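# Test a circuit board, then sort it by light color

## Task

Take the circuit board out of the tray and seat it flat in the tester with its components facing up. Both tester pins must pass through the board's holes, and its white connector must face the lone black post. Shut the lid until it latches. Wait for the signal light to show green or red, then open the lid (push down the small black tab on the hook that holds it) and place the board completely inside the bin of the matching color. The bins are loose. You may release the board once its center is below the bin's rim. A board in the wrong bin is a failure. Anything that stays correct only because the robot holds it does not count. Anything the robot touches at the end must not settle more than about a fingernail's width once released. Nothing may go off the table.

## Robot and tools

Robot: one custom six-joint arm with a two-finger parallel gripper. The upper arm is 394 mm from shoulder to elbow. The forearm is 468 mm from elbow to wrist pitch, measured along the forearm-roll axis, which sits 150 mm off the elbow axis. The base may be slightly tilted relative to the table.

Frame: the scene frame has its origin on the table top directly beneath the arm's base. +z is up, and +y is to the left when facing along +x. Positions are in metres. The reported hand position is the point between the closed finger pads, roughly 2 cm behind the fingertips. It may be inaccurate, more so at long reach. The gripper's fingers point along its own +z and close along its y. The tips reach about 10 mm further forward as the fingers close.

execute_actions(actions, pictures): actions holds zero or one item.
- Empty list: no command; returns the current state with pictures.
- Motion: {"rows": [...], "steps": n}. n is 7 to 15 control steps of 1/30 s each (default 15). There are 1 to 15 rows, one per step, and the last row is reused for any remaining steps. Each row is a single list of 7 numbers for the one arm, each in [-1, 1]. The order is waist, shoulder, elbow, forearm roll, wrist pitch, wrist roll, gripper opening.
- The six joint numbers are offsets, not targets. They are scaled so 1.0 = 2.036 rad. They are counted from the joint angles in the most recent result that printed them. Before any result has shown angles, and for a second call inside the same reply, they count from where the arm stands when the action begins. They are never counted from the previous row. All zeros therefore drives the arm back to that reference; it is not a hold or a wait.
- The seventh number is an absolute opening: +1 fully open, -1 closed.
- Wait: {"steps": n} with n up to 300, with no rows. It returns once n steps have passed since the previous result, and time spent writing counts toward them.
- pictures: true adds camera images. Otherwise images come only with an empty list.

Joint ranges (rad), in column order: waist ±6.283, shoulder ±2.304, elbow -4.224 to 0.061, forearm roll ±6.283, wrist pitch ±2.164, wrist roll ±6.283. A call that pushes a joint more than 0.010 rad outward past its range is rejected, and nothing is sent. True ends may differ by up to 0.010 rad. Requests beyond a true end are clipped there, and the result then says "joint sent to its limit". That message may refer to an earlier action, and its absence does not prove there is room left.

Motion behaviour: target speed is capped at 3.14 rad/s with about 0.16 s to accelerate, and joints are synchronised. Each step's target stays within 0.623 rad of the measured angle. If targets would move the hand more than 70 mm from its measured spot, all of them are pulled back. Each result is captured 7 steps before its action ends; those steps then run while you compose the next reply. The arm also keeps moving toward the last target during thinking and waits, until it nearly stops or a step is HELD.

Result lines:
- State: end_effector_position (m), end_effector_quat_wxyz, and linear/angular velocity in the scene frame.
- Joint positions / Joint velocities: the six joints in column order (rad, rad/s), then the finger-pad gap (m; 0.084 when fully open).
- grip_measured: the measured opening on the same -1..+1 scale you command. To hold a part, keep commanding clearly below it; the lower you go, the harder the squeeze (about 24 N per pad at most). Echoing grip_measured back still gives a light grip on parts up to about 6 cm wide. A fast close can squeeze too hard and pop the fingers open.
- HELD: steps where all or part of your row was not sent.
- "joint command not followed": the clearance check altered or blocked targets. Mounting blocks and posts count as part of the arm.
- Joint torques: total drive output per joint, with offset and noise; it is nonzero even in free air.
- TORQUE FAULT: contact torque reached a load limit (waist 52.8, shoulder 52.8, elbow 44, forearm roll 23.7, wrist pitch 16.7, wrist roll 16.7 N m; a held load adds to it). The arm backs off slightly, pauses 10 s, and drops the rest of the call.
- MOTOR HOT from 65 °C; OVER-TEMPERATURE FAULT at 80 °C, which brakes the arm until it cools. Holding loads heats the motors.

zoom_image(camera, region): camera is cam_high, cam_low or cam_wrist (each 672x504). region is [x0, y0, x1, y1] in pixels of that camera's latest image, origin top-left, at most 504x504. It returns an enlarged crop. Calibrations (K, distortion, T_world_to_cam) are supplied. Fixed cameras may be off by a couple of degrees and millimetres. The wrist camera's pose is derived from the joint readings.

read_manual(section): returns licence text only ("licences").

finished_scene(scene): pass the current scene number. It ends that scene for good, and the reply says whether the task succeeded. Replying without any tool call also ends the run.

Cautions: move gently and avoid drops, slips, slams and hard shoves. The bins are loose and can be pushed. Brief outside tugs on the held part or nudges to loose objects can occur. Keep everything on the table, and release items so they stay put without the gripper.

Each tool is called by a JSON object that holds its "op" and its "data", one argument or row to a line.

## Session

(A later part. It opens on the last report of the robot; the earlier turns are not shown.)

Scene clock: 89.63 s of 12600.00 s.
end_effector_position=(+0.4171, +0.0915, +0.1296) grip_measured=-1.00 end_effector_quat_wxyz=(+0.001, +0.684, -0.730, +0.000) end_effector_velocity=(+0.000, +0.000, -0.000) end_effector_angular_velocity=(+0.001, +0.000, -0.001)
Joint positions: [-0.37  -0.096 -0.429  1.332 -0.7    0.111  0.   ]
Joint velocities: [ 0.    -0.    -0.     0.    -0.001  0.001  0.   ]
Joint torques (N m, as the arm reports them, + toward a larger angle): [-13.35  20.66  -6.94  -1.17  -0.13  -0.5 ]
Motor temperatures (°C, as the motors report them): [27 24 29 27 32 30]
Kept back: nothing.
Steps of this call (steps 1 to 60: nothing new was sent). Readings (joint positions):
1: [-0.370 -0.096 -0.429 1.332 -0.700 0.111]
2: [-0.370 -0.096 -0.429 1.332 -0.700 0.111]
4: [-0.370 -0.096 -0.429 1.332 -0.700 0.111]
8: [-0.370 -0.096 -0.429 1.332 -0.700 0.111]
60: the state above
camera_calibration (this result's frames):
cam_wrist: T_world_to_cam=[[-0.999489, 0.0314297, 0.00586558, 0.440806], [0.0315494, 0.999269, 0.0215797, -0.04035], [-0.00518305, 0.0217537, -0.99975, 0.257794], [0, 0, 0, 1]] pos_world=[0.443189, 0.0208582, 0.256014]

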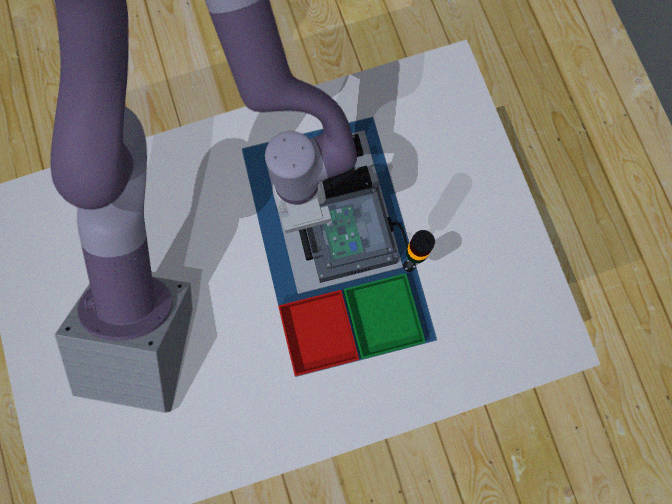

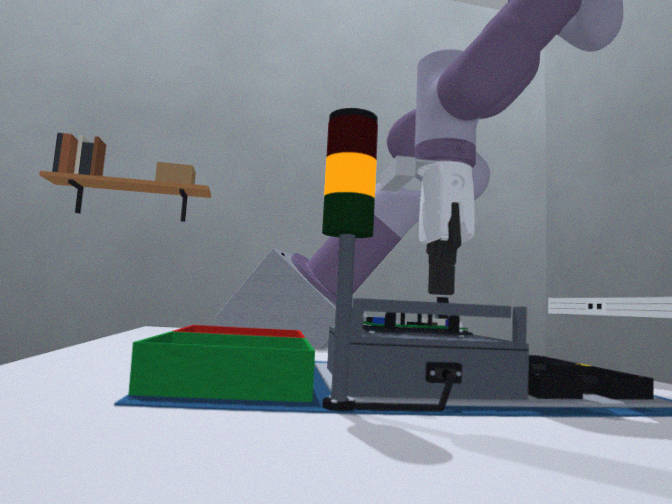

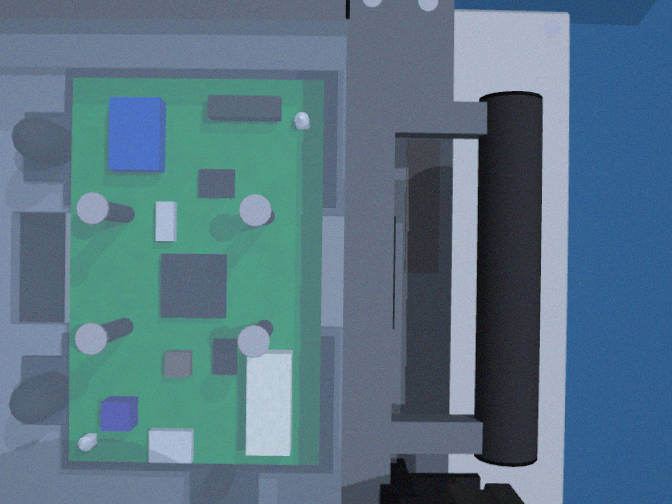

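{"op": "execute_actions", "data": {
  "actions": [
    {"rows":[[0.002,-0.0024,-0.0004,0.004,0.001,-0.0027,-1],[0.004,-0.005,-0.0008,0.008,0.002,-0.0054,-1],[0.006,-0.0072,-0.0012,0.012,0.0032,-0.008,-1],[0.008,-0.0096,-0.0016,0.0157,0.0043,-0.0108,-1]],"steps":12}
  ]
}}

{"op": "execute_actions", "data": {
  "actions": [
    {"steps":45}
  ],
  "pictures": true
}}

Scene clock: 90.13 s of 12600.00 s.
end_effector_position=(+0.4173, +0.0917, +0.1267) grip_measured=-1.00 end_effector_quat_wxyz=(+0.001, +0.684, -0.730, +0.000) end_effector_velocity=(+0.001, +0.003, -0.037) end_effector_angular_velocity=(+0.002, +0.006, -0.004)
Joint positions: [-0.364 -0.103 -0.43   1.344 -0.697  0.103  0.   ]
Joint velocities: [ 0.076 -0.092 -0.014  0.145  0.039 -0.097  0.   ]
Joint torques (N m, as the arm reports them, + toward a larger angle): [-7.7  21.16 -5.78 -2.79 -0.15 -0.23]
Motor temperatures (°C, as the motors report them): [27 24 29 27 32 30]
Steps of this call (steps 1 to 10: nothing new was sent; steps 11 to 15: the first 5 steps of this action). Readings (joint positions):
11: [-0.370 -0.096 -0.429 1.332 -0.700 0.111]
12: [-0.370 -0.096 -0.429 1.333 -0.700 0.110]
14: [-0.367 -0.100 -0.430 1.340 -0.698 0.106]
15: the state above

Scene clock: 91.63 s of 12600.00 s.
end_effector_position=(+0.4175, +0.0921, +0.1218) grip_measured=-1.00 end_effector_quat_wxyz=(+0.001, +0.684, -0.730, +0.000) end_effector_velocity=(-0.000, -0.000, +0.000) end_effector_angular_velocity=(+0.000, +0.000, +0.000)
Joint positions: [-0.354 -0.115 -0.432  1.364 -0.692  0.089  0.   ]
Joint velocities: [-0.    -0.     0.     0.    -0.    -0.001  0.   ]
Joint torques (N m, as the arm reports them, + toward a larger angle): [-13.16  23.1   -7.9   -2.84  -0.06  -0.56]
Motor temperatures (°C, as the motors report them): [27 24 29 27 32 30]
Kept back: nothing.
Steps of this call (steps 1 to 7: the last 7 steps of your previous action; steps 8 to 30: the robot went on to your last target; steps 31 to 45: nothing new was sent). Readings (joint positions):
1: [-0.362 -0.106 -0.431 1.349 -0.696 0.100]
2: [-0.360 -0.108 -0.431 1.353 -0.695 0.097]
4: [-0.357 -0.112 -0.432 1.358 -0.693 0.093]
8: [-0.355 -0.114 -0.432 1.362 -0.692 0.090]
45: the state above
The arm was judged still, so your last target was given up. Only a new action makes it travel on or press farther. Fingers that are still opening or closing keep moving.
camera_calibration (this result's frames):
cam_wrist: T_world_to_cam=[[-0.99948, 0.0315758, 0.00657037, 0.441114], [0.0317101, 0.999267, 0.0214544, -0.0407737], [-0.00588811, 0.0216516, -0.999748, 0.250263], [0, 0, 0, 1]] pos_world=[0.443651, 0.0213967, 0.248176]

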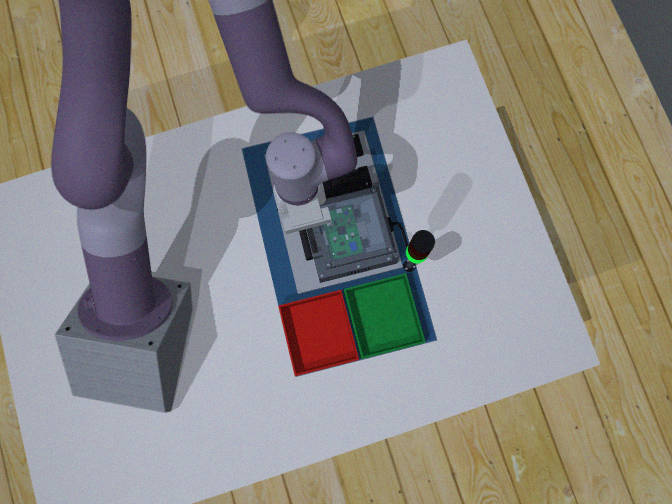

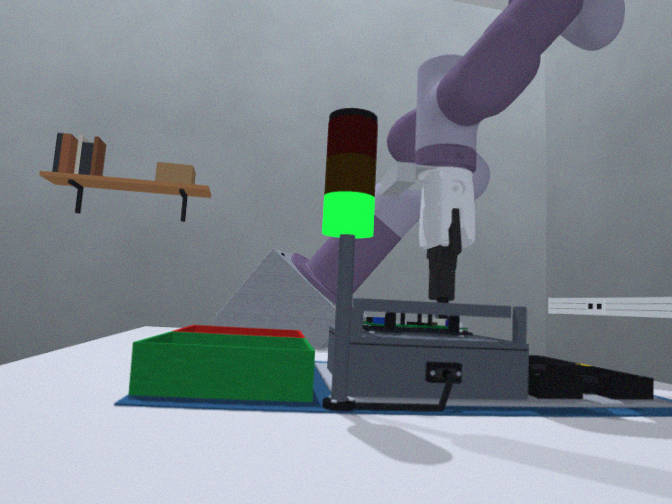

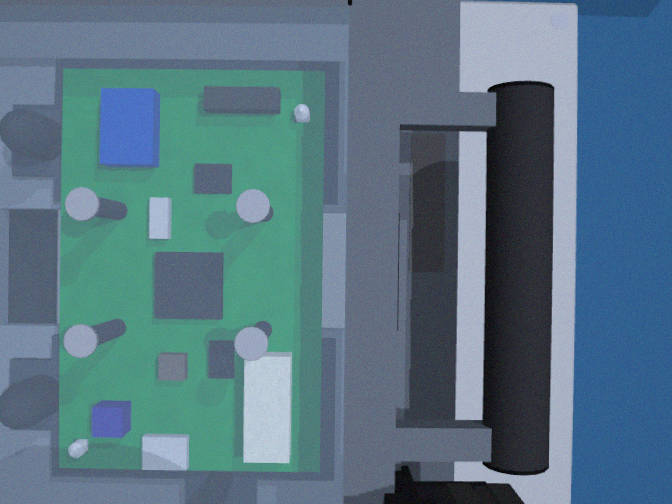

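Green. Descend 1.2 cm.

{"op": "execute_actions", "data": {
  "actions": [
    {"rows":[[0.002,-0.0024,-0.0004,0.004,0.001,-0.0027,-1],[0.004,-0.005,-0.0008,0.008,0.002,-0.0054,-1],[0.006,-0.0072,-0.0012,0.012,0.0032,-0.008,-1],[0.008,-0.0096,-0.0016,0.0157,0.0043,-0.0108,-1],[0.0096,-0.0115,-0.0019,0.019,0.0052,-0.013,-1]],"steps":12}
  ]
}}

{"op": "execute_actions", "data": {
  "actions": [
    {"steps":14}
  ],
  "pictures": true
}}

Scene clock: 92.13 s of 12600.00 s.
end_effector_position=(+0.4176, +0.0922, +0.1188) grip_measured=-1.00 end_effector_quat_wxyz=(+0.001, +0.684, -0.730, +0.000) end_effector_velocity=(-0.000, +0.002, -0.038) end_effector_angular_velocity=(-0.004, +0.007, -0.004)
Joint positions: [-0.348 -0.122 -0.434  1.376 -0.688  0.081  0.   ]
Joint velocities: [ 0.078 -0.096 -0.015  0.154  0.043 -0.105  0.   ]
Joint torques (N m, as the arm reports them, + toward a larger angle): [-9.89 22.26 -7.52 -1.89 -0.32 -1.11]
Motor temperatures (°C, as the motors report them): [27 24 29 27 32 30]
Steps of this call (steps 1 to 10: nothing new was sent; steps 11 to 15: the first 5 steps of this action). Readings (joint positions):
11: [-0.354 -0.115 -0.432 1.364 -0.691 0.089]
12: [-0.354 -0.116 -0.433 1.365 -0.691 0.088]
14: [-0.351 -0.120 -0.433 1.372 -0.690 0.084]
15: the state above

Scene clock: 92.60 s of 12600.00 s.
end_effector_position=(+0.4165, +0.0926, +0.1120) grip_measured=-1.00 end_effector_quat_wxyz=(+0.002, +0.683, -0.730, -0.001) end_effector_velocity=(+0.001, -0.000, +0.000) end_effector_angular_velocity=(-0.000, -0.003, +0.002)
Joint positions: [-0.334 -0.139 -0.435  1.402 -0.681  0.063  0.   ]
Joint velocities: [-0.001  0.001 -0.001  0.002 -0.    -0.003  0.   ]
Joint torques (N m, as the arm reports them, + toward a larger angle): [ -9.34  27.47 -14.21   0.89   0.22  -0.04]
Motor temperatures (°C, as the motors report them): [27 24 29 27 32 30]
Kept back: nothing.
Steps of this call (steps 1 to 7: the last 7 steps of your previous action; steps 8 to 14: the robot went on to your last target). Readings (joint positions):
1: [-0.345 -0.126 -0.434 1.382 -0.687 0.077]
2: [-0.343 -0.129 -0.435 1.387 -0.685 0.074]
4: [-0.340 -0.132 -0.436 1.393 -0.684 0.069]
8: [-0.335 -0.138 -0.435 1.400 -0.682 0.064]
14: the state above
camera_calibration (this result's frames):
cam_wrist: T_world_to_cam=[[-0.999416, 0.0327716, 0.00969006, 0.43967], [0.0329669, 0.999242, 0.0207244, -0.0415213], [-0.00900354, 0.0210318, -0.999738, 0.241788], [0, 0, 0, 1]] pos_world=[0.442959, 0.0219959, 0.238325]

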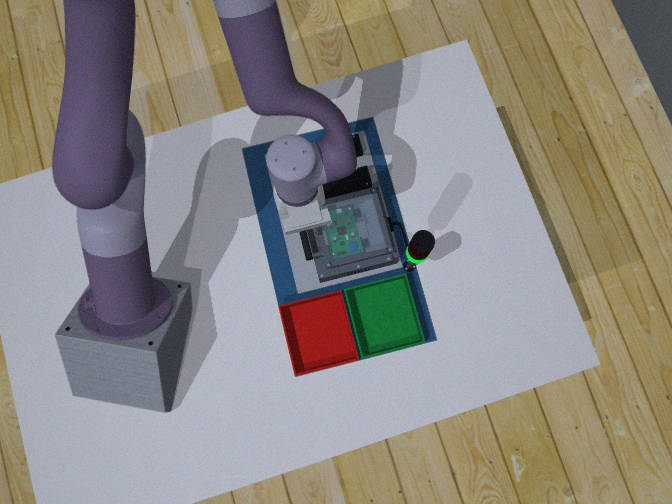

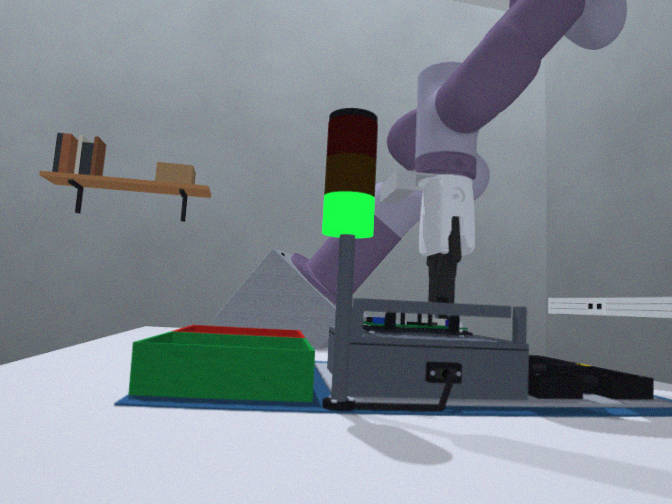

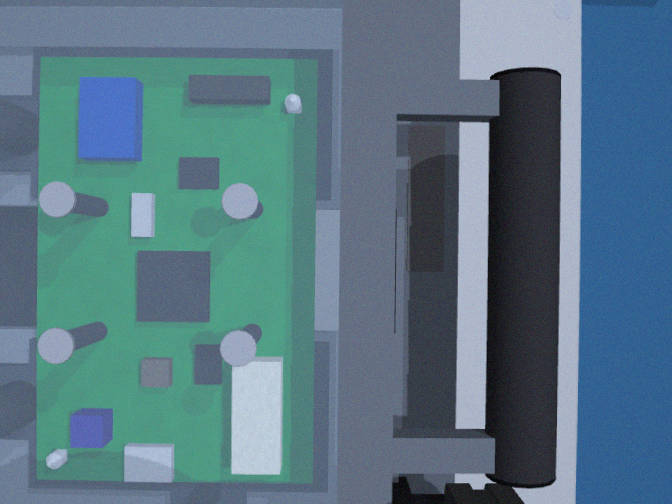

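{"op": "execute_actions", "data": {
  "actions": [
    {"rows":[[-0.0008,0.0011,0.0023,0.0005,0.0001,-0.0018,-1],[-0.0017,0.0022,0.0046,0.0011,0.0003,-0.0037,-1],[-0.0017,0.0022,0.0046,0.0011,0.0003,-0.0037,-1],[-0.0005,0.0008,0.0043,0.0035,0.001,-0.0053,-1],[0.0007,-0.0007,0.004,0.006,0.0016,-0.007,-1],[0.002,-0.002,0.0038,0.008,0.0022,-0.0085,-1],[0.0031,-0.0036,0.0036,0.0106,0.0029,-0.0102,-1]],"steps":13}
  ]
}}

{"op": "execute_actions", "data": {
  "actions": [
    {"steps":14}
  ],
  "pictures": true
}}

Scene clock: 93.20 s of 12600.00 s.
end_effector_position=(+0.4159, +0.0923, +0.1123) grip_measured=-1.00 end_effector_quat_wxyz=(+0.002, +0.684, -0.730, +0.001) end_effector_velocity=(-0.004, -0.003, -0.009) end_effector_angular_velocity=(-0.014, -0.011, +0.004)
Joint positions: [-0.336 -0.137 -0.432  1.407 -0.68   0.056  0.   ]
Joint velocities: [ 0.014 -0.016  0.013  0.066  0.023 -0.062  0.   ]
Joint torques (N m, as the arm reports them, + toward a larger angle): [-8.51 25.99 -9.88 -2.    0.04 -0.4 ]
Motor temperatures (°C, as the motors report them): [27 24 29 27 32 30]
Steps of this call (steps 1 to 12: the robot went on to your last target; steps 13 to 18: the first 6 steps of this action). Readings (joint positions):
13: [-0.335 -0.139 -0.435 1.403 -0.681 0.062]
14: [-0.335 -0.138 -0.435 1.403 -0.681 0.062]
16: [-0.336 -0.137 -0.433 1.404 -0.681 0.060]
18: the state above

Scene clock: 93.67 s of 12600.00 s.
end_effector_position=(+0.4116, +0.0922, +0.1075) grip_measured=-1.00 end_effector_quat_wxyz=(+0.004, +0.683, -0.730, -0.001) end_effector_velocity=(+0.000, -0.000, -0.000) end_effector_angular_velocity=(-0.002, -0.001, +0.000)
Joint positions: [-0.328 -0.146 -0.427  1.423 -0.675  0.042  0.   ]
Joint velocities: [ 0.001 -0.001  0.     0.003  0.002 -0.002  0.   ]
Joint torques (N m, as the arm reports them, + toward a larger angle): [ -8.42  19.18 -14.29   1.42   0.9   -0.4 ]
Motor temperatures (°C, as the motors report them): [27 24 29 27 32 30]
Kept back: nothing.
Steps of this call (steps 1 to 7: the last 7 steps of your previous action; steps 8 to 14: the robot went on to your last target). Readings (joint positions):
1: [-0.335 -0.137 -0.431 1.409 -0.679 0.054]
2: [-0.334 -0.139 -0.431 1.412 -0.678 0.051]
4: [-0.332 -0.141 -0.430 1.417 -0.678 0.047]
8: [-0.329 -0.145 -0.427 1.421 -0.676 0.043]
14: the state above
camera_calibration (this result's frames):
cam_wrist: T_world_to_cam=[[-0.99937, 0.0334343, 0.0118986, 0.43455], [0.0336561, 0.999254, 0.0189556, -0.0409319], [-0.011256, 0.0193441, -0.99975, 0.238401], [0, 0, 0, 1]] pos_world=[0.438337, 0.0217608, 0.233947]

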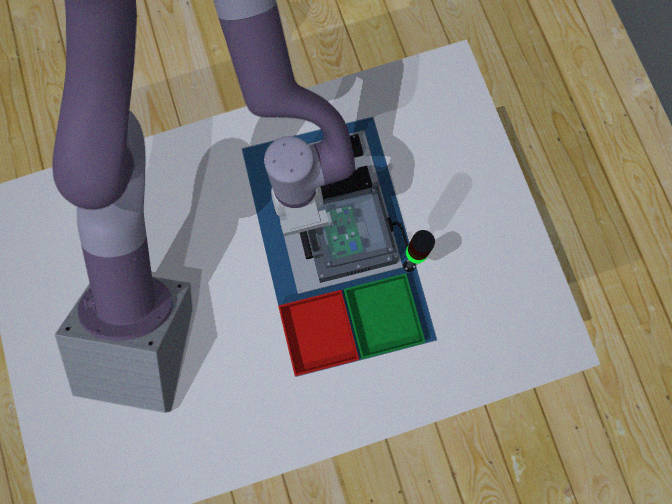

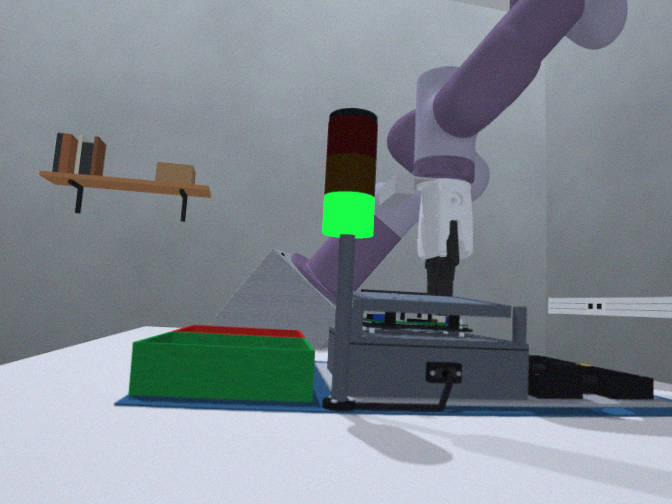

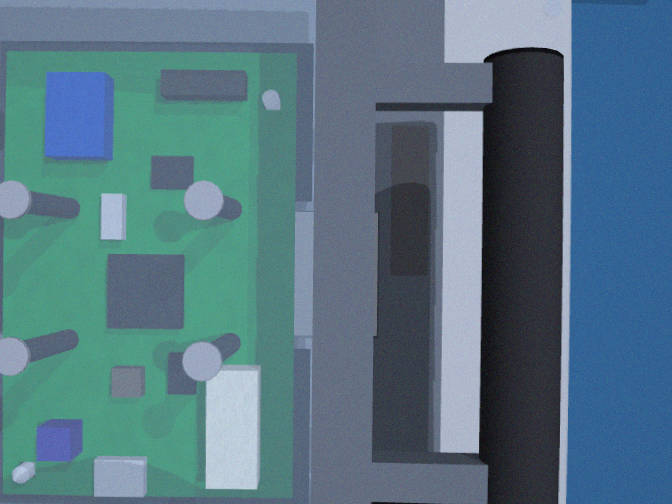

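{"op": "execute_actions", "data": {
  "actions": [
    {"rows":[[-0.003,0.004,0.002,-0.004,-0.001,0.002,-1],[-0.009,0.011,0.005,-0.015,-0.004,0.009,-1],[-0.017,0.021,0.007,-0.03,-0.008,0.019,-1],[-0.026,0.031,0.009,-0.047,-0.013,0.03,-1],[-0.034,0.041,0.011,-0.062,-0.017,0.039,-1],[-0.043,0.04,0.009,-0.067,-0.019,0.036,-1],[-0.054,0.031,0.005,-0.071,-0.021,0.027,-0.9],[-0.066,0.02,0.001,-0.075,-0.023,0.016,-0.8],[-0.078,0.008,-0.004,-0.078,-0.025,0.005,-0.7],[-0.09,-0.004,-0.009,-0.081,-0.027,-0.006,-0.6],[-0.1,-0.014,-0.013,-0.084,-0.028,-0.015,-0.5],[-0.108,-0.0216,-0.016,-0.086,-0.029,-0.022,-0.42]],"steps":15}
  ]
}}

{"op": "execute_actions", "data": {
  "actions": [
    {"steps":16}
  ],
  "pictures": true
}}

Scene clock: 94.67 s of 12600.00 s.
end_effector_position=(+0.4114, +0.0901, +0.1281) grip_measured=-0.94 end_effector_quat_wxyz=(-0.001, +0.684, -0.729, -0.000) end_effector_velocity=(-0.002, -0.054, +0.145) end_effector_angular_velocity=(+0.056, -0.051, +0.037)
Joint positions: [-0.376 -0.097 -0.417  1.346 -0.701  0.086  0.003]
Joint velocities: [-0.441  0.225  0.016 -0.543 -0.237  0.17   0.091]
Joint torques (N m, as the arm reports them, + toward a larger angle): [-19.39  -1.71  -7.65  -2.41   4.91  -0.55]
Motor temperatures (°C, as the motors report them): [27 24 29 27 32 30]
Steps of this call (steps 1 to 22: the robot went on to your last target; steps 23 to 30: the first 8 steps of this action). Readings (joint positions):
23: [-0.328 -0.146 -0.427 1.424 -0.675 0.042]
24: [-0.329 -0.145 -0.427 1.422 -0.675 0.043]
26: [-0.335 -0.137 -0.426 1.412 -0.678 0.050]
30: the state above

Scene clock: 95.20 s of 12600.00 s.
end_effector_position=(+0.4030, +0.0319, +0.1487) grip_measured=-0.44 end_effector_quat_wxyz=(+0.001, +0.683, -0.730, -0.000) end_effector_velocity=(-0.001, -0.008, +0.002) end_effector_angular_velocity=(+0.003, -0.001, -0.001)
Joint positions: [-0.546 -0.188 -0.459  1.249 -0.734 -0.001  0.025]
Joint velocities: [-0.022 -0.016 -0.007 -0.009 -0.006 -0.015  0.   ]
Joint torques (N m, as the arm reports them, + toward a larger angle): [-10.08  21.65 -10.1   -2.19  -0.36  -0.42]
Motor temperatures (°C, as the motors report them): [27 24 29 27 32 30]
Kept back: nothing.
Steps of this call (steps 1 to 7: the last 7 steps of your previous action; steps 8 to 16: the robot went on to your last target). Readings (joint positions):
1: [-0.392 -0.093 -0.418 1.328 -0.705 0.089]
2: [-0.410 -0.095 -0.420 1.314 -0.708 0.086]
4: [-0.450 -0.115 -0.429 1.289 -0.716 0.067]
8: [-0.518 -0.167 -0.449 1.261 -0.727 0.021]
16: the state above
camera_calibration (this result's frames):
cam_wrist: T_world_to_cam=[[-0.999452, 0.0323099, 0.00713141, 0.428254], [0.0324628, 0.99922, 0.0224796, 0.0187405], [-0.00639953, 0.0226988, -0.999722, 0.278619], [0, 0, 0, 1]] pos_world=[0.429194, -0.0388871, 0.275066]

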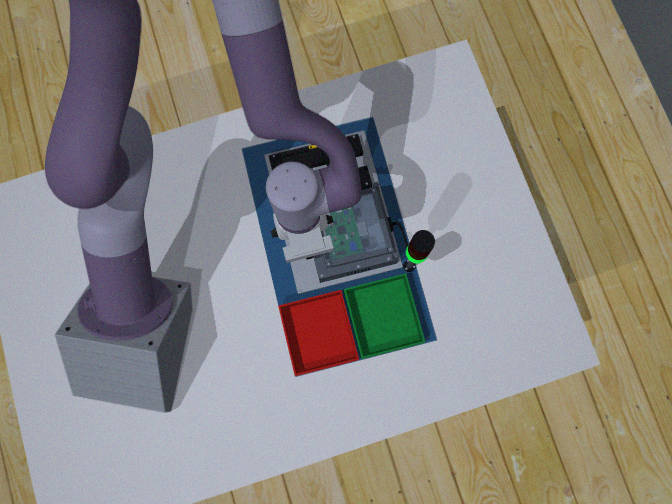

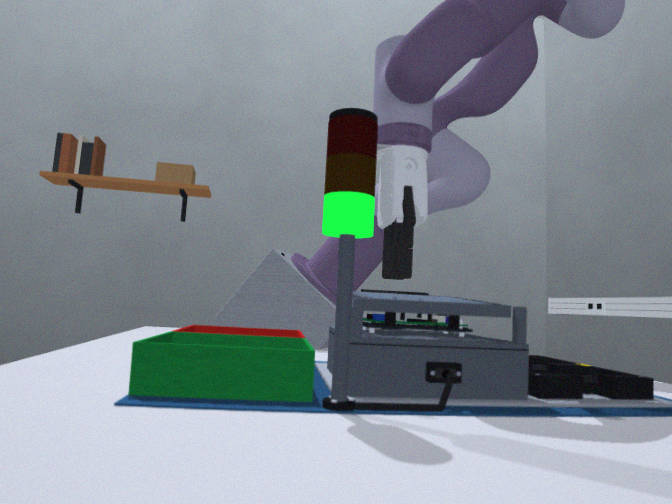

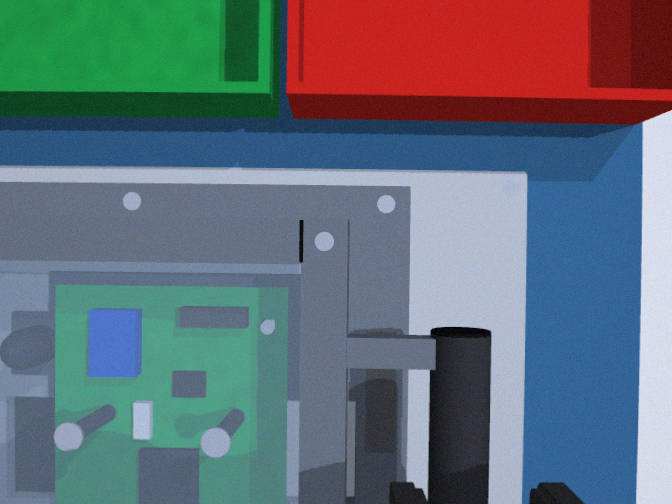

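{"op": "execute_actions", "data": {
  "actions": [
    {"rows":[[0.003,-0.004,0,0.007,0.0015,-0.005,-0.42],[0.008,-0.011,-0.001,0.019,0.004,-0.015,-0.42],[0.014,-0.02,-0.002,0.034,0.007,-0.026,-0.42],[0.021,-0.029,-0.0026,0.049,0.01,-0.038,-0.42],[0.027,-0.038,-0.0034,0.064,0.013,-0.049,-0.42],[0.033,-0.045,-0.004,0.077,0.016,-0.059,-0.42],[0.037,-0.0512,-0.0046,0.087,0.0179,-0.0671,-0.42],[0.037,-0.0512,-0.0046,0.087,0.0179,-0.0671,-0.42],[0.037,-0.0512,-0.0046,0.087,0.0179,-0.0671,-0.5],[0.037,-0.0512,-0.0046,0.087,0.0179,-0.0671,-0.58],[0.037,-0.0512,-0.0046,0.087,0.0179,-0.0671,-0.66],[0.037,-0.0512,-0.0046,0.087,0.0179,-0.0671,-0.75],[0.037,-0.0512,-0.0046,0.087,0.0179,-0.0671,-0.85],[0.037,-0.0512,-0.0046,0.087,0.0179,-0.0671,-0.95]],"steps":15}
  ]
}}

{"op": "execute_actions", "data": {
  "actions": [
    {"steps":12}
  ],
  "pictures": true
}}

Scene clock: 96.10 s of 12600.00 s.
end_effector_position=(+0.4035, +0.0320, +0.1280) grip_measured=-0.44 end_effector_quat_wxyz=(-0.001, +0.684, -0.730, -0.001) end_effector_velocity=(-0.009, +0.002, -0.160) end_effector_angular_velocity=(+0.011, +0.006, -0.010)
Joint positions: [-0.509 -0.24  -0.463  1.336 -0.716 -0.068  0.025]
Joint velocities: [ 0.288 -0.388 -0.029  0.654  0.135 -0.492 -0.   ]
Joint torques (N m, as the arm reports them, + toward a larger angle): [-10.31  18.99  -7.68  -3.4    0.25  -0.42]
Motor temperatures (°C, as the motors report them): [27 24 29 27 32 30]
Steps of this call (steps 1 to 15: the robot went on to your last target; steps 16 to 19: nothing new was sent; steps 20 to 27: the first 8 steps of this action). Readings (joint positions):
20: [-0.548 -0.190 -0.459 1.248 -0.734 -0.003]
21: [-0.547 -0.191 -0.459 1.250 -0.734 -0.004]
23: [-0.540 -0.198 -0.460 1.265 -0.731 -0.015]
27: the state above

Scene clock: 96.50 s of 12600.00 s.
end_effector_position=(+0.4016, +0.0319, +0.1071) grip_measured=-0.65 end_effector_quat_wxyz=(-0.001, +0.684, -0.730, -0.001) end_effector_velocity=(-0.000, -0.000, -0.005) end_effector_angular_velocity=(-0.001, +0.001, +0.001)
Joint positions: [-0.471 -0.291 -0.467  1.424 -0.699 -0.136  0.016]
Joint velocities: [ 0.009 -0.012 -0.002  0.02   0.005 -0.015  0.   ]
Joint torques (N m, as the arm reports them, + toward a larger angle): [-8.59 22.1  -9.68 -0.1   0.81 -0.28]
Motor temperatures (°C, as the motors report them): [27 24 29 27 32 30]
Kept back: nothing.
Steps of this call (steps 1 to 7: the last 7 steps of your previous action; steps 8 to 12: the robot went on to your last target). Readings (joint positions):
1: [-0.500 -0.253 -0.464 1.357 -0.712 -0.084]
2: [-0.492 -0.264 -0.465 1.376 -0.708 -0.098]
4: [-0.481 -0.278 -0.466 1.400 -0.703 -0.117]
8: [-0.473 -0.288 -0.467 1.419 -0.700 -0.132]
12: the state above
camera_calibration (this result's frames):
cam_wrist: T_world_to_cam=[[-0.999479, 0.0317541, 0.00575615, 0.427293], [0.0318888, 0.999177, 0.0250544, 0.0197383], [-0.00495584, 0.025225, -0.99967, 0.236289], [0, 0, 0, 1]] pos_world=[0.427612, -0.0392507, 0.233256]

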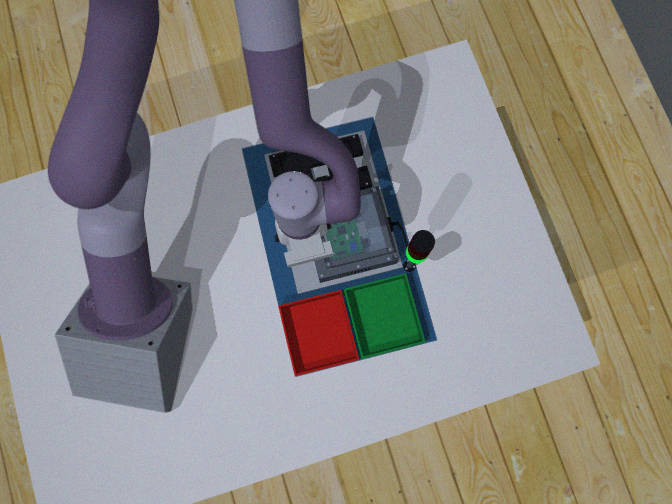

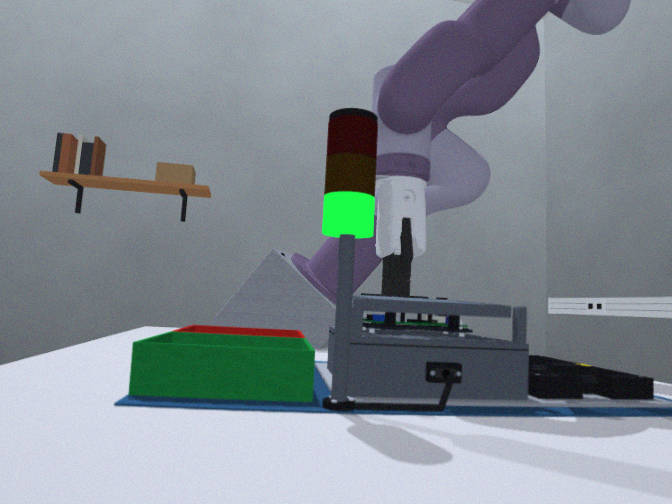

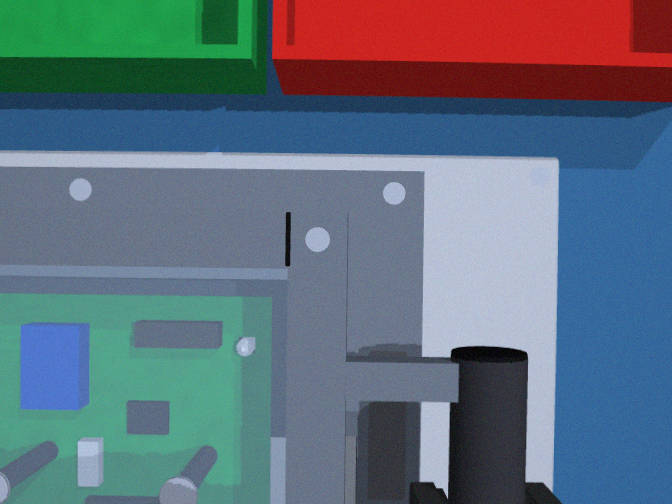

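{"op": "execute_actions", "data": {
  "actions": [
    {"rows":[[-0.002,0.003,0,-0.005,-0.001,0.004,-1],[-0.006,0.008,0,-0.014,-0.0025,0.011,-1],[-0.011,0.015,0.0005,-0.026,-0.0045,0.02,-1],[-0.016,0.022,0.0007,-0.038,-0.0067,0.03,-1],[-0.021,0.0285,0.0009,-0.05,-0.0088,0.04,-1],[-0.026,0.0352,0.0011,-0.0626,-0.011,0.049,-1],[-0.0314,0.0418,-0.0022,-0.0768,-0.0162,0.0615,-1],[-0.0368,0.0483,-0.0055,-0.091,-0.0214,0.074,-1],[-0.0422,0.0549,-0.0088,-0.1052,-0.0266,0.0865,-1],[-0.0477,0.0615,-0.0122,-0.1195,-0.0318,0.099,-1],[-0.0531,0.0681,-0.0155,-0.1337,-0.037,0.1114,-1],[-0.0585,0.0746,-0.0188,-0.1479,-0.0422,0.1239,-1],[-0.0639,0.0812,-0.0221,-0.1621,-0.0474,0.1364,-1],[-0.0688,0.0853,-0.0328,-0.1769,-0.0569,0.152,-1],[-0.0738,0.0894,-0.0435,-0.1916,-0.0663,0.1675,-1]],"steps":15}
  ]
}}

{"op": "execute_actions", "data": {
  "actions": [
    {"steps":12}
  ],
  "pictures": true
}}

Scene clock: 97.23 s of 12600.00 s.
end_effector_position=(+0.4034, +0.0316, +0.1235) grip_measured=-0.65 end_effector_quat_wxyz=(-0.001, +0.683, -0.730, -0.001) end_effector_velocity=(+0.022, -0.001, +0.141) end_effector_angular_velocity=(+0.009, -0.002, +0.002)
Joint positions: [-0.501 -0.252 -0.466  1.353 -0.711 -0.08   0.016]
Joint velocities: [-0.247  0.324 -0.007 -0.602 -0.132  0.475  0.   ]
Joint torques (N m, as the arm reports them, + toward a larger angle): [-16.73  35.72 -17.29  -2.39   1.23  -0.17]
Motor temperatures (°C, as the motors report them): [27 24 29 27 32 30]
Steps of this call (steps 1 to 14: the robot went on to your last target; steps 15 to 22: the first 8 steps of this action). Readings (joint positions):
15: [-0.470 -0.292 -0.468 1.426 -0.698 -0.137]
16: [-0.471 -0.292 -0.468 1.424 -0.698 -0.136]
18: [-0.475 -0.285 -0.467 1.413 -0.700 -0.127]
22: the state above

Scene clock: 97.63 s of 12600.00 s.
end_effector_position=(+0.4320, +0.0300, +0.1996) grip_measured=-0.54 end_effector_quat_wxyz=(-0.001, +0.684, -0.730, -0.004) end_effector_velocity=(+0.074, -0.005, +0.118) end_effector_angular_velocity=(-0.018, -0.004, +0.026)
Joint positions: [-0.61  -0.121 -0.532  1.063 -0.817  0.171  0.02 ]
Joint velocities: [-0.119  0.134 -0.193 -0.353 -0.182  0.332  0.015]
Joint torques (N m, as the arm reports them, + toward a larger angle): [ -0.14  25.04 -27.82   6.84   1.3   -0.71]
Motor temperatures (°C, as the motors report them): [27 24 29 27 32 30]
Kept back: nothing.
Steps of this call (steps 1 to 7: the last 7 steps of your previous action; steps 8 to 12: the robot went on to your last target). Readings (joint positions):
1: [-0.509 -0.241 -0.466 1.331 -0.716 -0.063]
2: [-0.518 -0.229 -0.468 1.308 -0.722 -0.044]
4: [-0.538 -0.205 -0.473 1.258 -0.736 -0.002]
8: [-0.580 -0.154 -0.495 1.148 -0.777 0.094]
12: the state above
camera_calibration (this result's frames):
cam_wrist: T_world_to_cam=[[-0.999456, 0.0317211, 0.00905715, 0.45661], [0.0319739, 0.999059, 0.0292891, 0.0173922], [-0.00811955, 0.0295627, -0.99953, 0.33016], [0, 0, 0, 1]] pos_world=[0.458486, -0.0416204, 0.32536]

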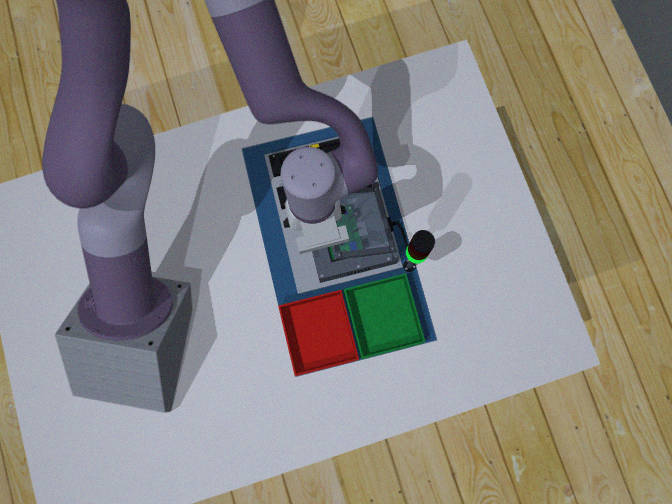

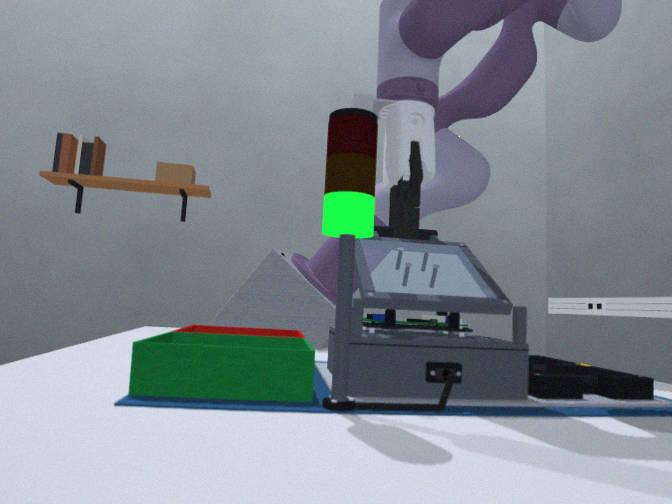

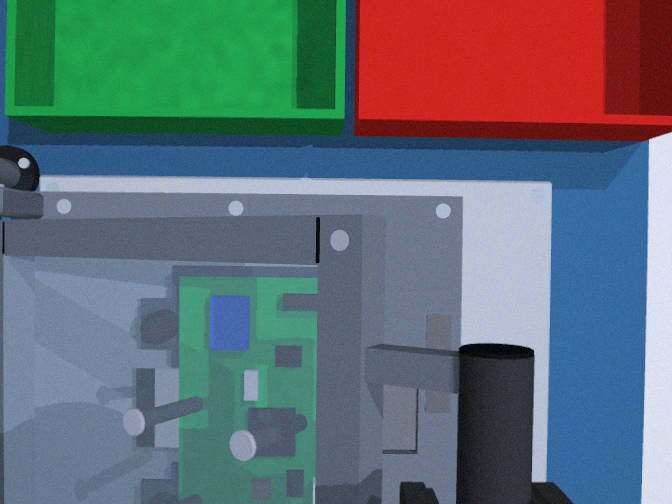

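{"op": "execute_actions", "data": {
  "actions": [
    {"rows":[[-0.002,0.003,0.001,-0.004,-0.001,0.004,-0.8],[-0.004,0.006,0.0,-0.008,-0.003,0.008,-0.62],[-0.007,0.009,-0.006,-0.016,-0.008,0.016,-0.58],[-0.0105,0.012,-0.015,-0.026,-0.014,0.027,-0.58],[-0.0142,0.0147,-0.024,-0.0363,-0.02,0.0378,-0.58],[-0.0157,0.0142,-0.034,-0.044,-0.026,0.048,-0.58],[-0.0171,0.0136,-0.0445,-0.052,-0.032,0.058,-0.58],[-0.0186,0.013,-0.055,-0.0595,-0.038,0.068,-0.58],[-0.02,0.0125,-0.0651,-0.0673,-0.0437,0.078,-0.58],[-0.0193,0.0084,-0.077,-0.0715,-0.048,0.086,-0.58],[-0.0185,0.0043,-0.0886,-0.0757,-0.0524,0.094,-0.58],[-0.0178,0.0001,-0.1003,-0.0798,-0.0567,0.102,-0.58],[-0.017,-0.004,-0.112,-0.084,-0.061,0.11,-0.58]],"steps":15}
  ]
}}

{"op": "execute_actions", "data": {
  "actions": [
    {"steps":12}
  ],
  "pictures": true
}}

Scene clock: 99.30 s of 12600.00 s.
end_effector_position=(+0.4481, +0.0281, +0.2216) grip_measured=-0.60 end_effector_quat_wxyz=(-0.000, +0.684, -0.730, +0.002) end_effector_velocity=(+0.131, -0.008, +0.149) end_effector_angular_velocity=(-0.000, -0.016, +0.013)
Joint positions: [-0.631 -0.099 -0.571  1.008 -0.846  0.231  0.018]
Joint velocities: [-0.114  0.064 -0.355 -0.371 -0.264  0.41   0.009]
Joint torques (N m, as the arm reports them, + toward a larger angle): [-17.19  22.35 -18.12  -1.13   1.4    0.28]
Motor temperatures (°C, as the motors report them): [27 24 29 27 32 30]
Steps of this call (steps 1 to 30: the robot went on to your last target; steps 31 to 42: nothing new was sent; steps 43 to 50: the first 8 steps of this action). Readings (joint positions):
43: [-0.622 -0.109 -0.551 1.030 -0.834 0.205]
44: [-0.621 -0.109 -0.550 1.033 -0.831 0.202]
46: [-0.620 -0.109 -0.546 1.038 -0.827 0.198]
50: the state above

Scene clock: 99.70 s of 12600.00 s.
end_effector_position=(+0.5112, +0.0231, +0.2712) grip_measured=-0.60 end_effector_quat_wxyz=(+0.001, +0.683, -0.730, +0.004) end_effector_velocity=(+0.037, -0.002, +0.025) end_effector_angular_velocity=(+0.006, +0.016, -0.012)
Joint positions: [-0.645 -0.126 -0.747  0.899 -0.935  0.385  0.018]
Joint velocities: [ 0.001 -0.036 -0.117 -0.062 -0.06   0.1    0.   ]
Joint torques (N m, as the arm reports them, + toward a larger angle): [-14.09  22.26 -12.04  -0.49   0.14  -0.36]
Motor temperatures (°C, as the motors report them): [27 24 29 27 32 30]
Kept back: nothing.
Steps of this call (steps 1 to 7: the last 7 steps of your previous action; steps 8 to 12: the robot went on to your last target). Readings (joint positions):
1: [-0.635 -0.098 -0.584 0.995 -0.856 0.246]
2: [-0.638 -0.097 -0.599 0.981 -0.866 0.262]
4: [-0.644 -0.098 -0.635 0.955 -0.886 0.296]
8: [-0.645 -0.116 -0.713 0.915 -0.920 0.358]
12: the state above
camera_calibration (this result's frames):
cam_wrist: T_world_to_cam=[[-0.999468, 0.0325288, 0.0021549, 0.537168], [0.032559, 0.999343, 0.0159038, 0.0230122], [-0.00163615, 0.0159655, -0.999871, 0.39967], [0, 0, 0, 1]] pos_world=[0.536787, -0.0468515, 0.398095]

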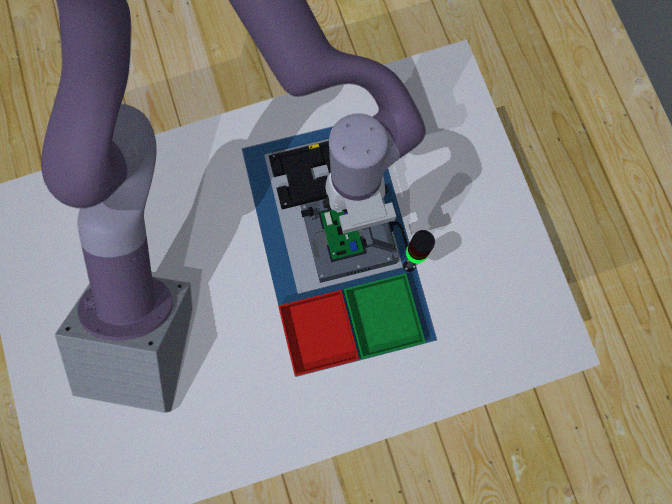

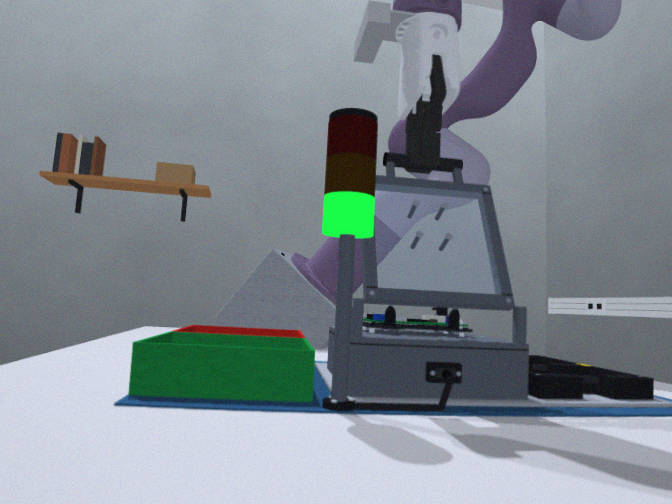

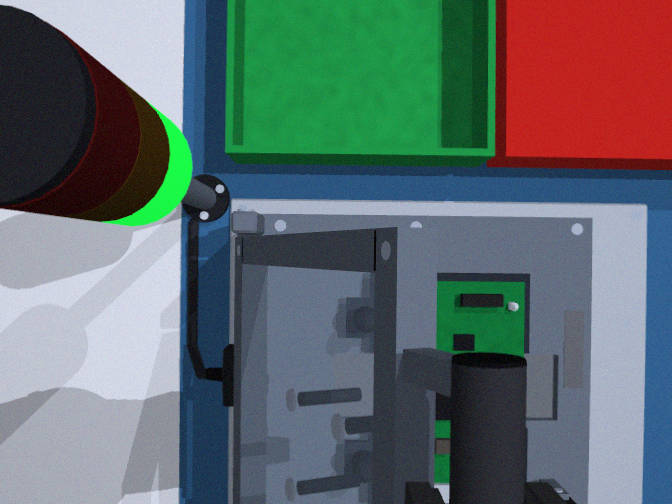

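{"op": "execute_actions", "data": {
  "actions": [
    {"rows":[[0.002,-0.008,-0.014,-0.004,-0.005,0.009,-0.58],[0.005,-0.015,-0.028,-0.006,-0.008,0.016,-0.58],[0.008,-0.0225,-0.042,-0.0076,-0.011,0.023,-0.58],[0.0116,-0.03,-0.0564,-0.0091,-0.0146,0.0304,-0.58],[0.0147,-0.0377,-0.069,-0.0105,-0.0164,0.037,-0.58],[0.0178,-0.045,-0.082,-0.012,-0.018,0.0435,-0.58],[0.021,-0.053,-0.095,-0.0133,-0.02,0.05,-0.58],[0.0239,-0.0606,-0.1081,-0.0146,-0.0219,0.0565,-0.58],[0.028,-0.07,-0.1214,-0.0145,-0.0223,0.062,-0.58],[0.0324,-0.0793,-0.1347,-0.0145,-0.0228,0.068,-0.58],[0.0367,-0.0887,-0.148,-0.0144,-0.0232,0.0736,-0.58],[0.0409,-0.098,-0.1612,-0.0143,-0.0236,0.0793,-0.58]],"steps":15}
  ]
}}

{"op": "execute_actions", "data": {
  "actions": [
    {"steps":16}
  ],
  "pictures": true
}}

Scene clock: 100.43 s of 12600.00 s.
end_effector_position=(+0.5486, +0.0209, +0.2793) grip_measured=-0.60 end_effector_quat_wxyz=(+0.001, +0.683, -0.730, +0.001) end_effector_velocity=(+0.252, -0.016, +0.034) end_effector_angular_velocity=(+0.005, +0.000, +0.014)
Joint positions: [-0.624 -0.18  -0.849  0.882 -0.96   0.44   0.018]
Joint velocities: [ 0.16  -0.38  -0.667 -0.073 -0.111  0.332 -0.   ]
Joint torques (N m, as the arm reports them, + toward a larger angle): [-11.74  23.06 -13.06  -1.7    0.59  -0.21]
Motor temperatures (°C, as the motors report them): [27 24 30 27 32 30]
Steps of this call (steps 1 to 14: the robot went on to your last target; steps 15 to 22: the first 8 steps of this action). Readings (joint positions):
15: [-0.645 -0.129 -0.760 0.892 -0.941 0.395]
16: [-0.645 -0.131 -0.762 0.892 -0.942 0.396]
18: [-0.641 -0.140 -0.777 0.890 -0.946 0.404]
22: the state above

Scene clock: 100.97 s of 12600.00 s.
end_effector_position=(+0.6322, +0.0162, +0.2768) grip_measured=-0.60 end_effector_quat_wxyz=(+0.000, +0.684, -0.730, +0.000) end_effector_velocity=(+0.012, +0.000, -0.001) end_effector_angular_velocity=(+0.001, -0.001, -0.000)
Joint positions: [-0.563 -0.323 -1.072  0.87  -0.983  0.545  0.018]
Joint velocities: [ 0.008 -0.019 -0.032 -0.001 -0.004  0.015  0.   ]
Joint torques (N m, as the arm reports them, + toward a larger angle): [-15.22  34.88 -14.61  -0.56   0.21   0.05]
Motor temperatures (°C, as the motors report them): [27 24 30 27 32 30]
Kept back: nothing.
Steps of this call (steps 1 to 7: the last 7 steps of your previous action; steps 8 to 16: the robot went on to your last target). Readings (joint positions):
1: [-0.619 -0.193 -0.872 0.879 -0.964 0.451]
2: [-0.613 -0.207 -0.896 0.877 -0.967 0.463]
4: [-0.600 -0.238 -0.946 0.874 -0.973 0.487]
8: [-0.574 -0.297 -1.033 0.871 -0.979 0.527]
16: the state above
camera_calibration (this result's frames):
cam_wrist: T_world_to_cam=[[-0.999483, 0.0316595, 0.00557327, 0.657407], [0.0317772, 0.999242, 0.0224912, 0.0245585], [-0.00485698, 0.0226567, -0.999732, 0.407522], [0, 0, 0, 1]] pos_world=[0.658266, -0.0545861, 0.403197]

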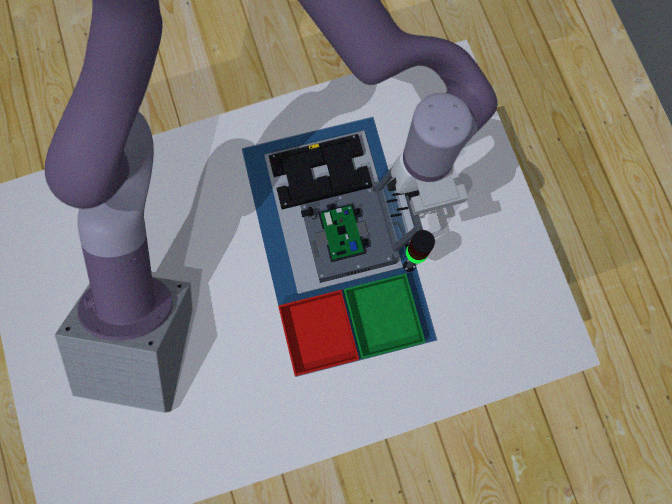

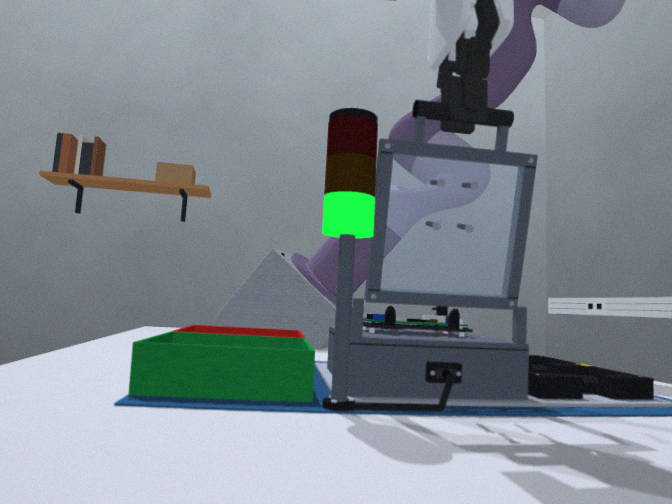

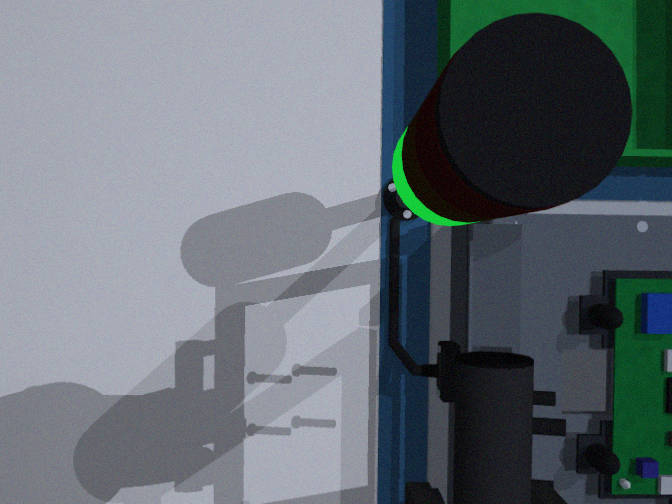

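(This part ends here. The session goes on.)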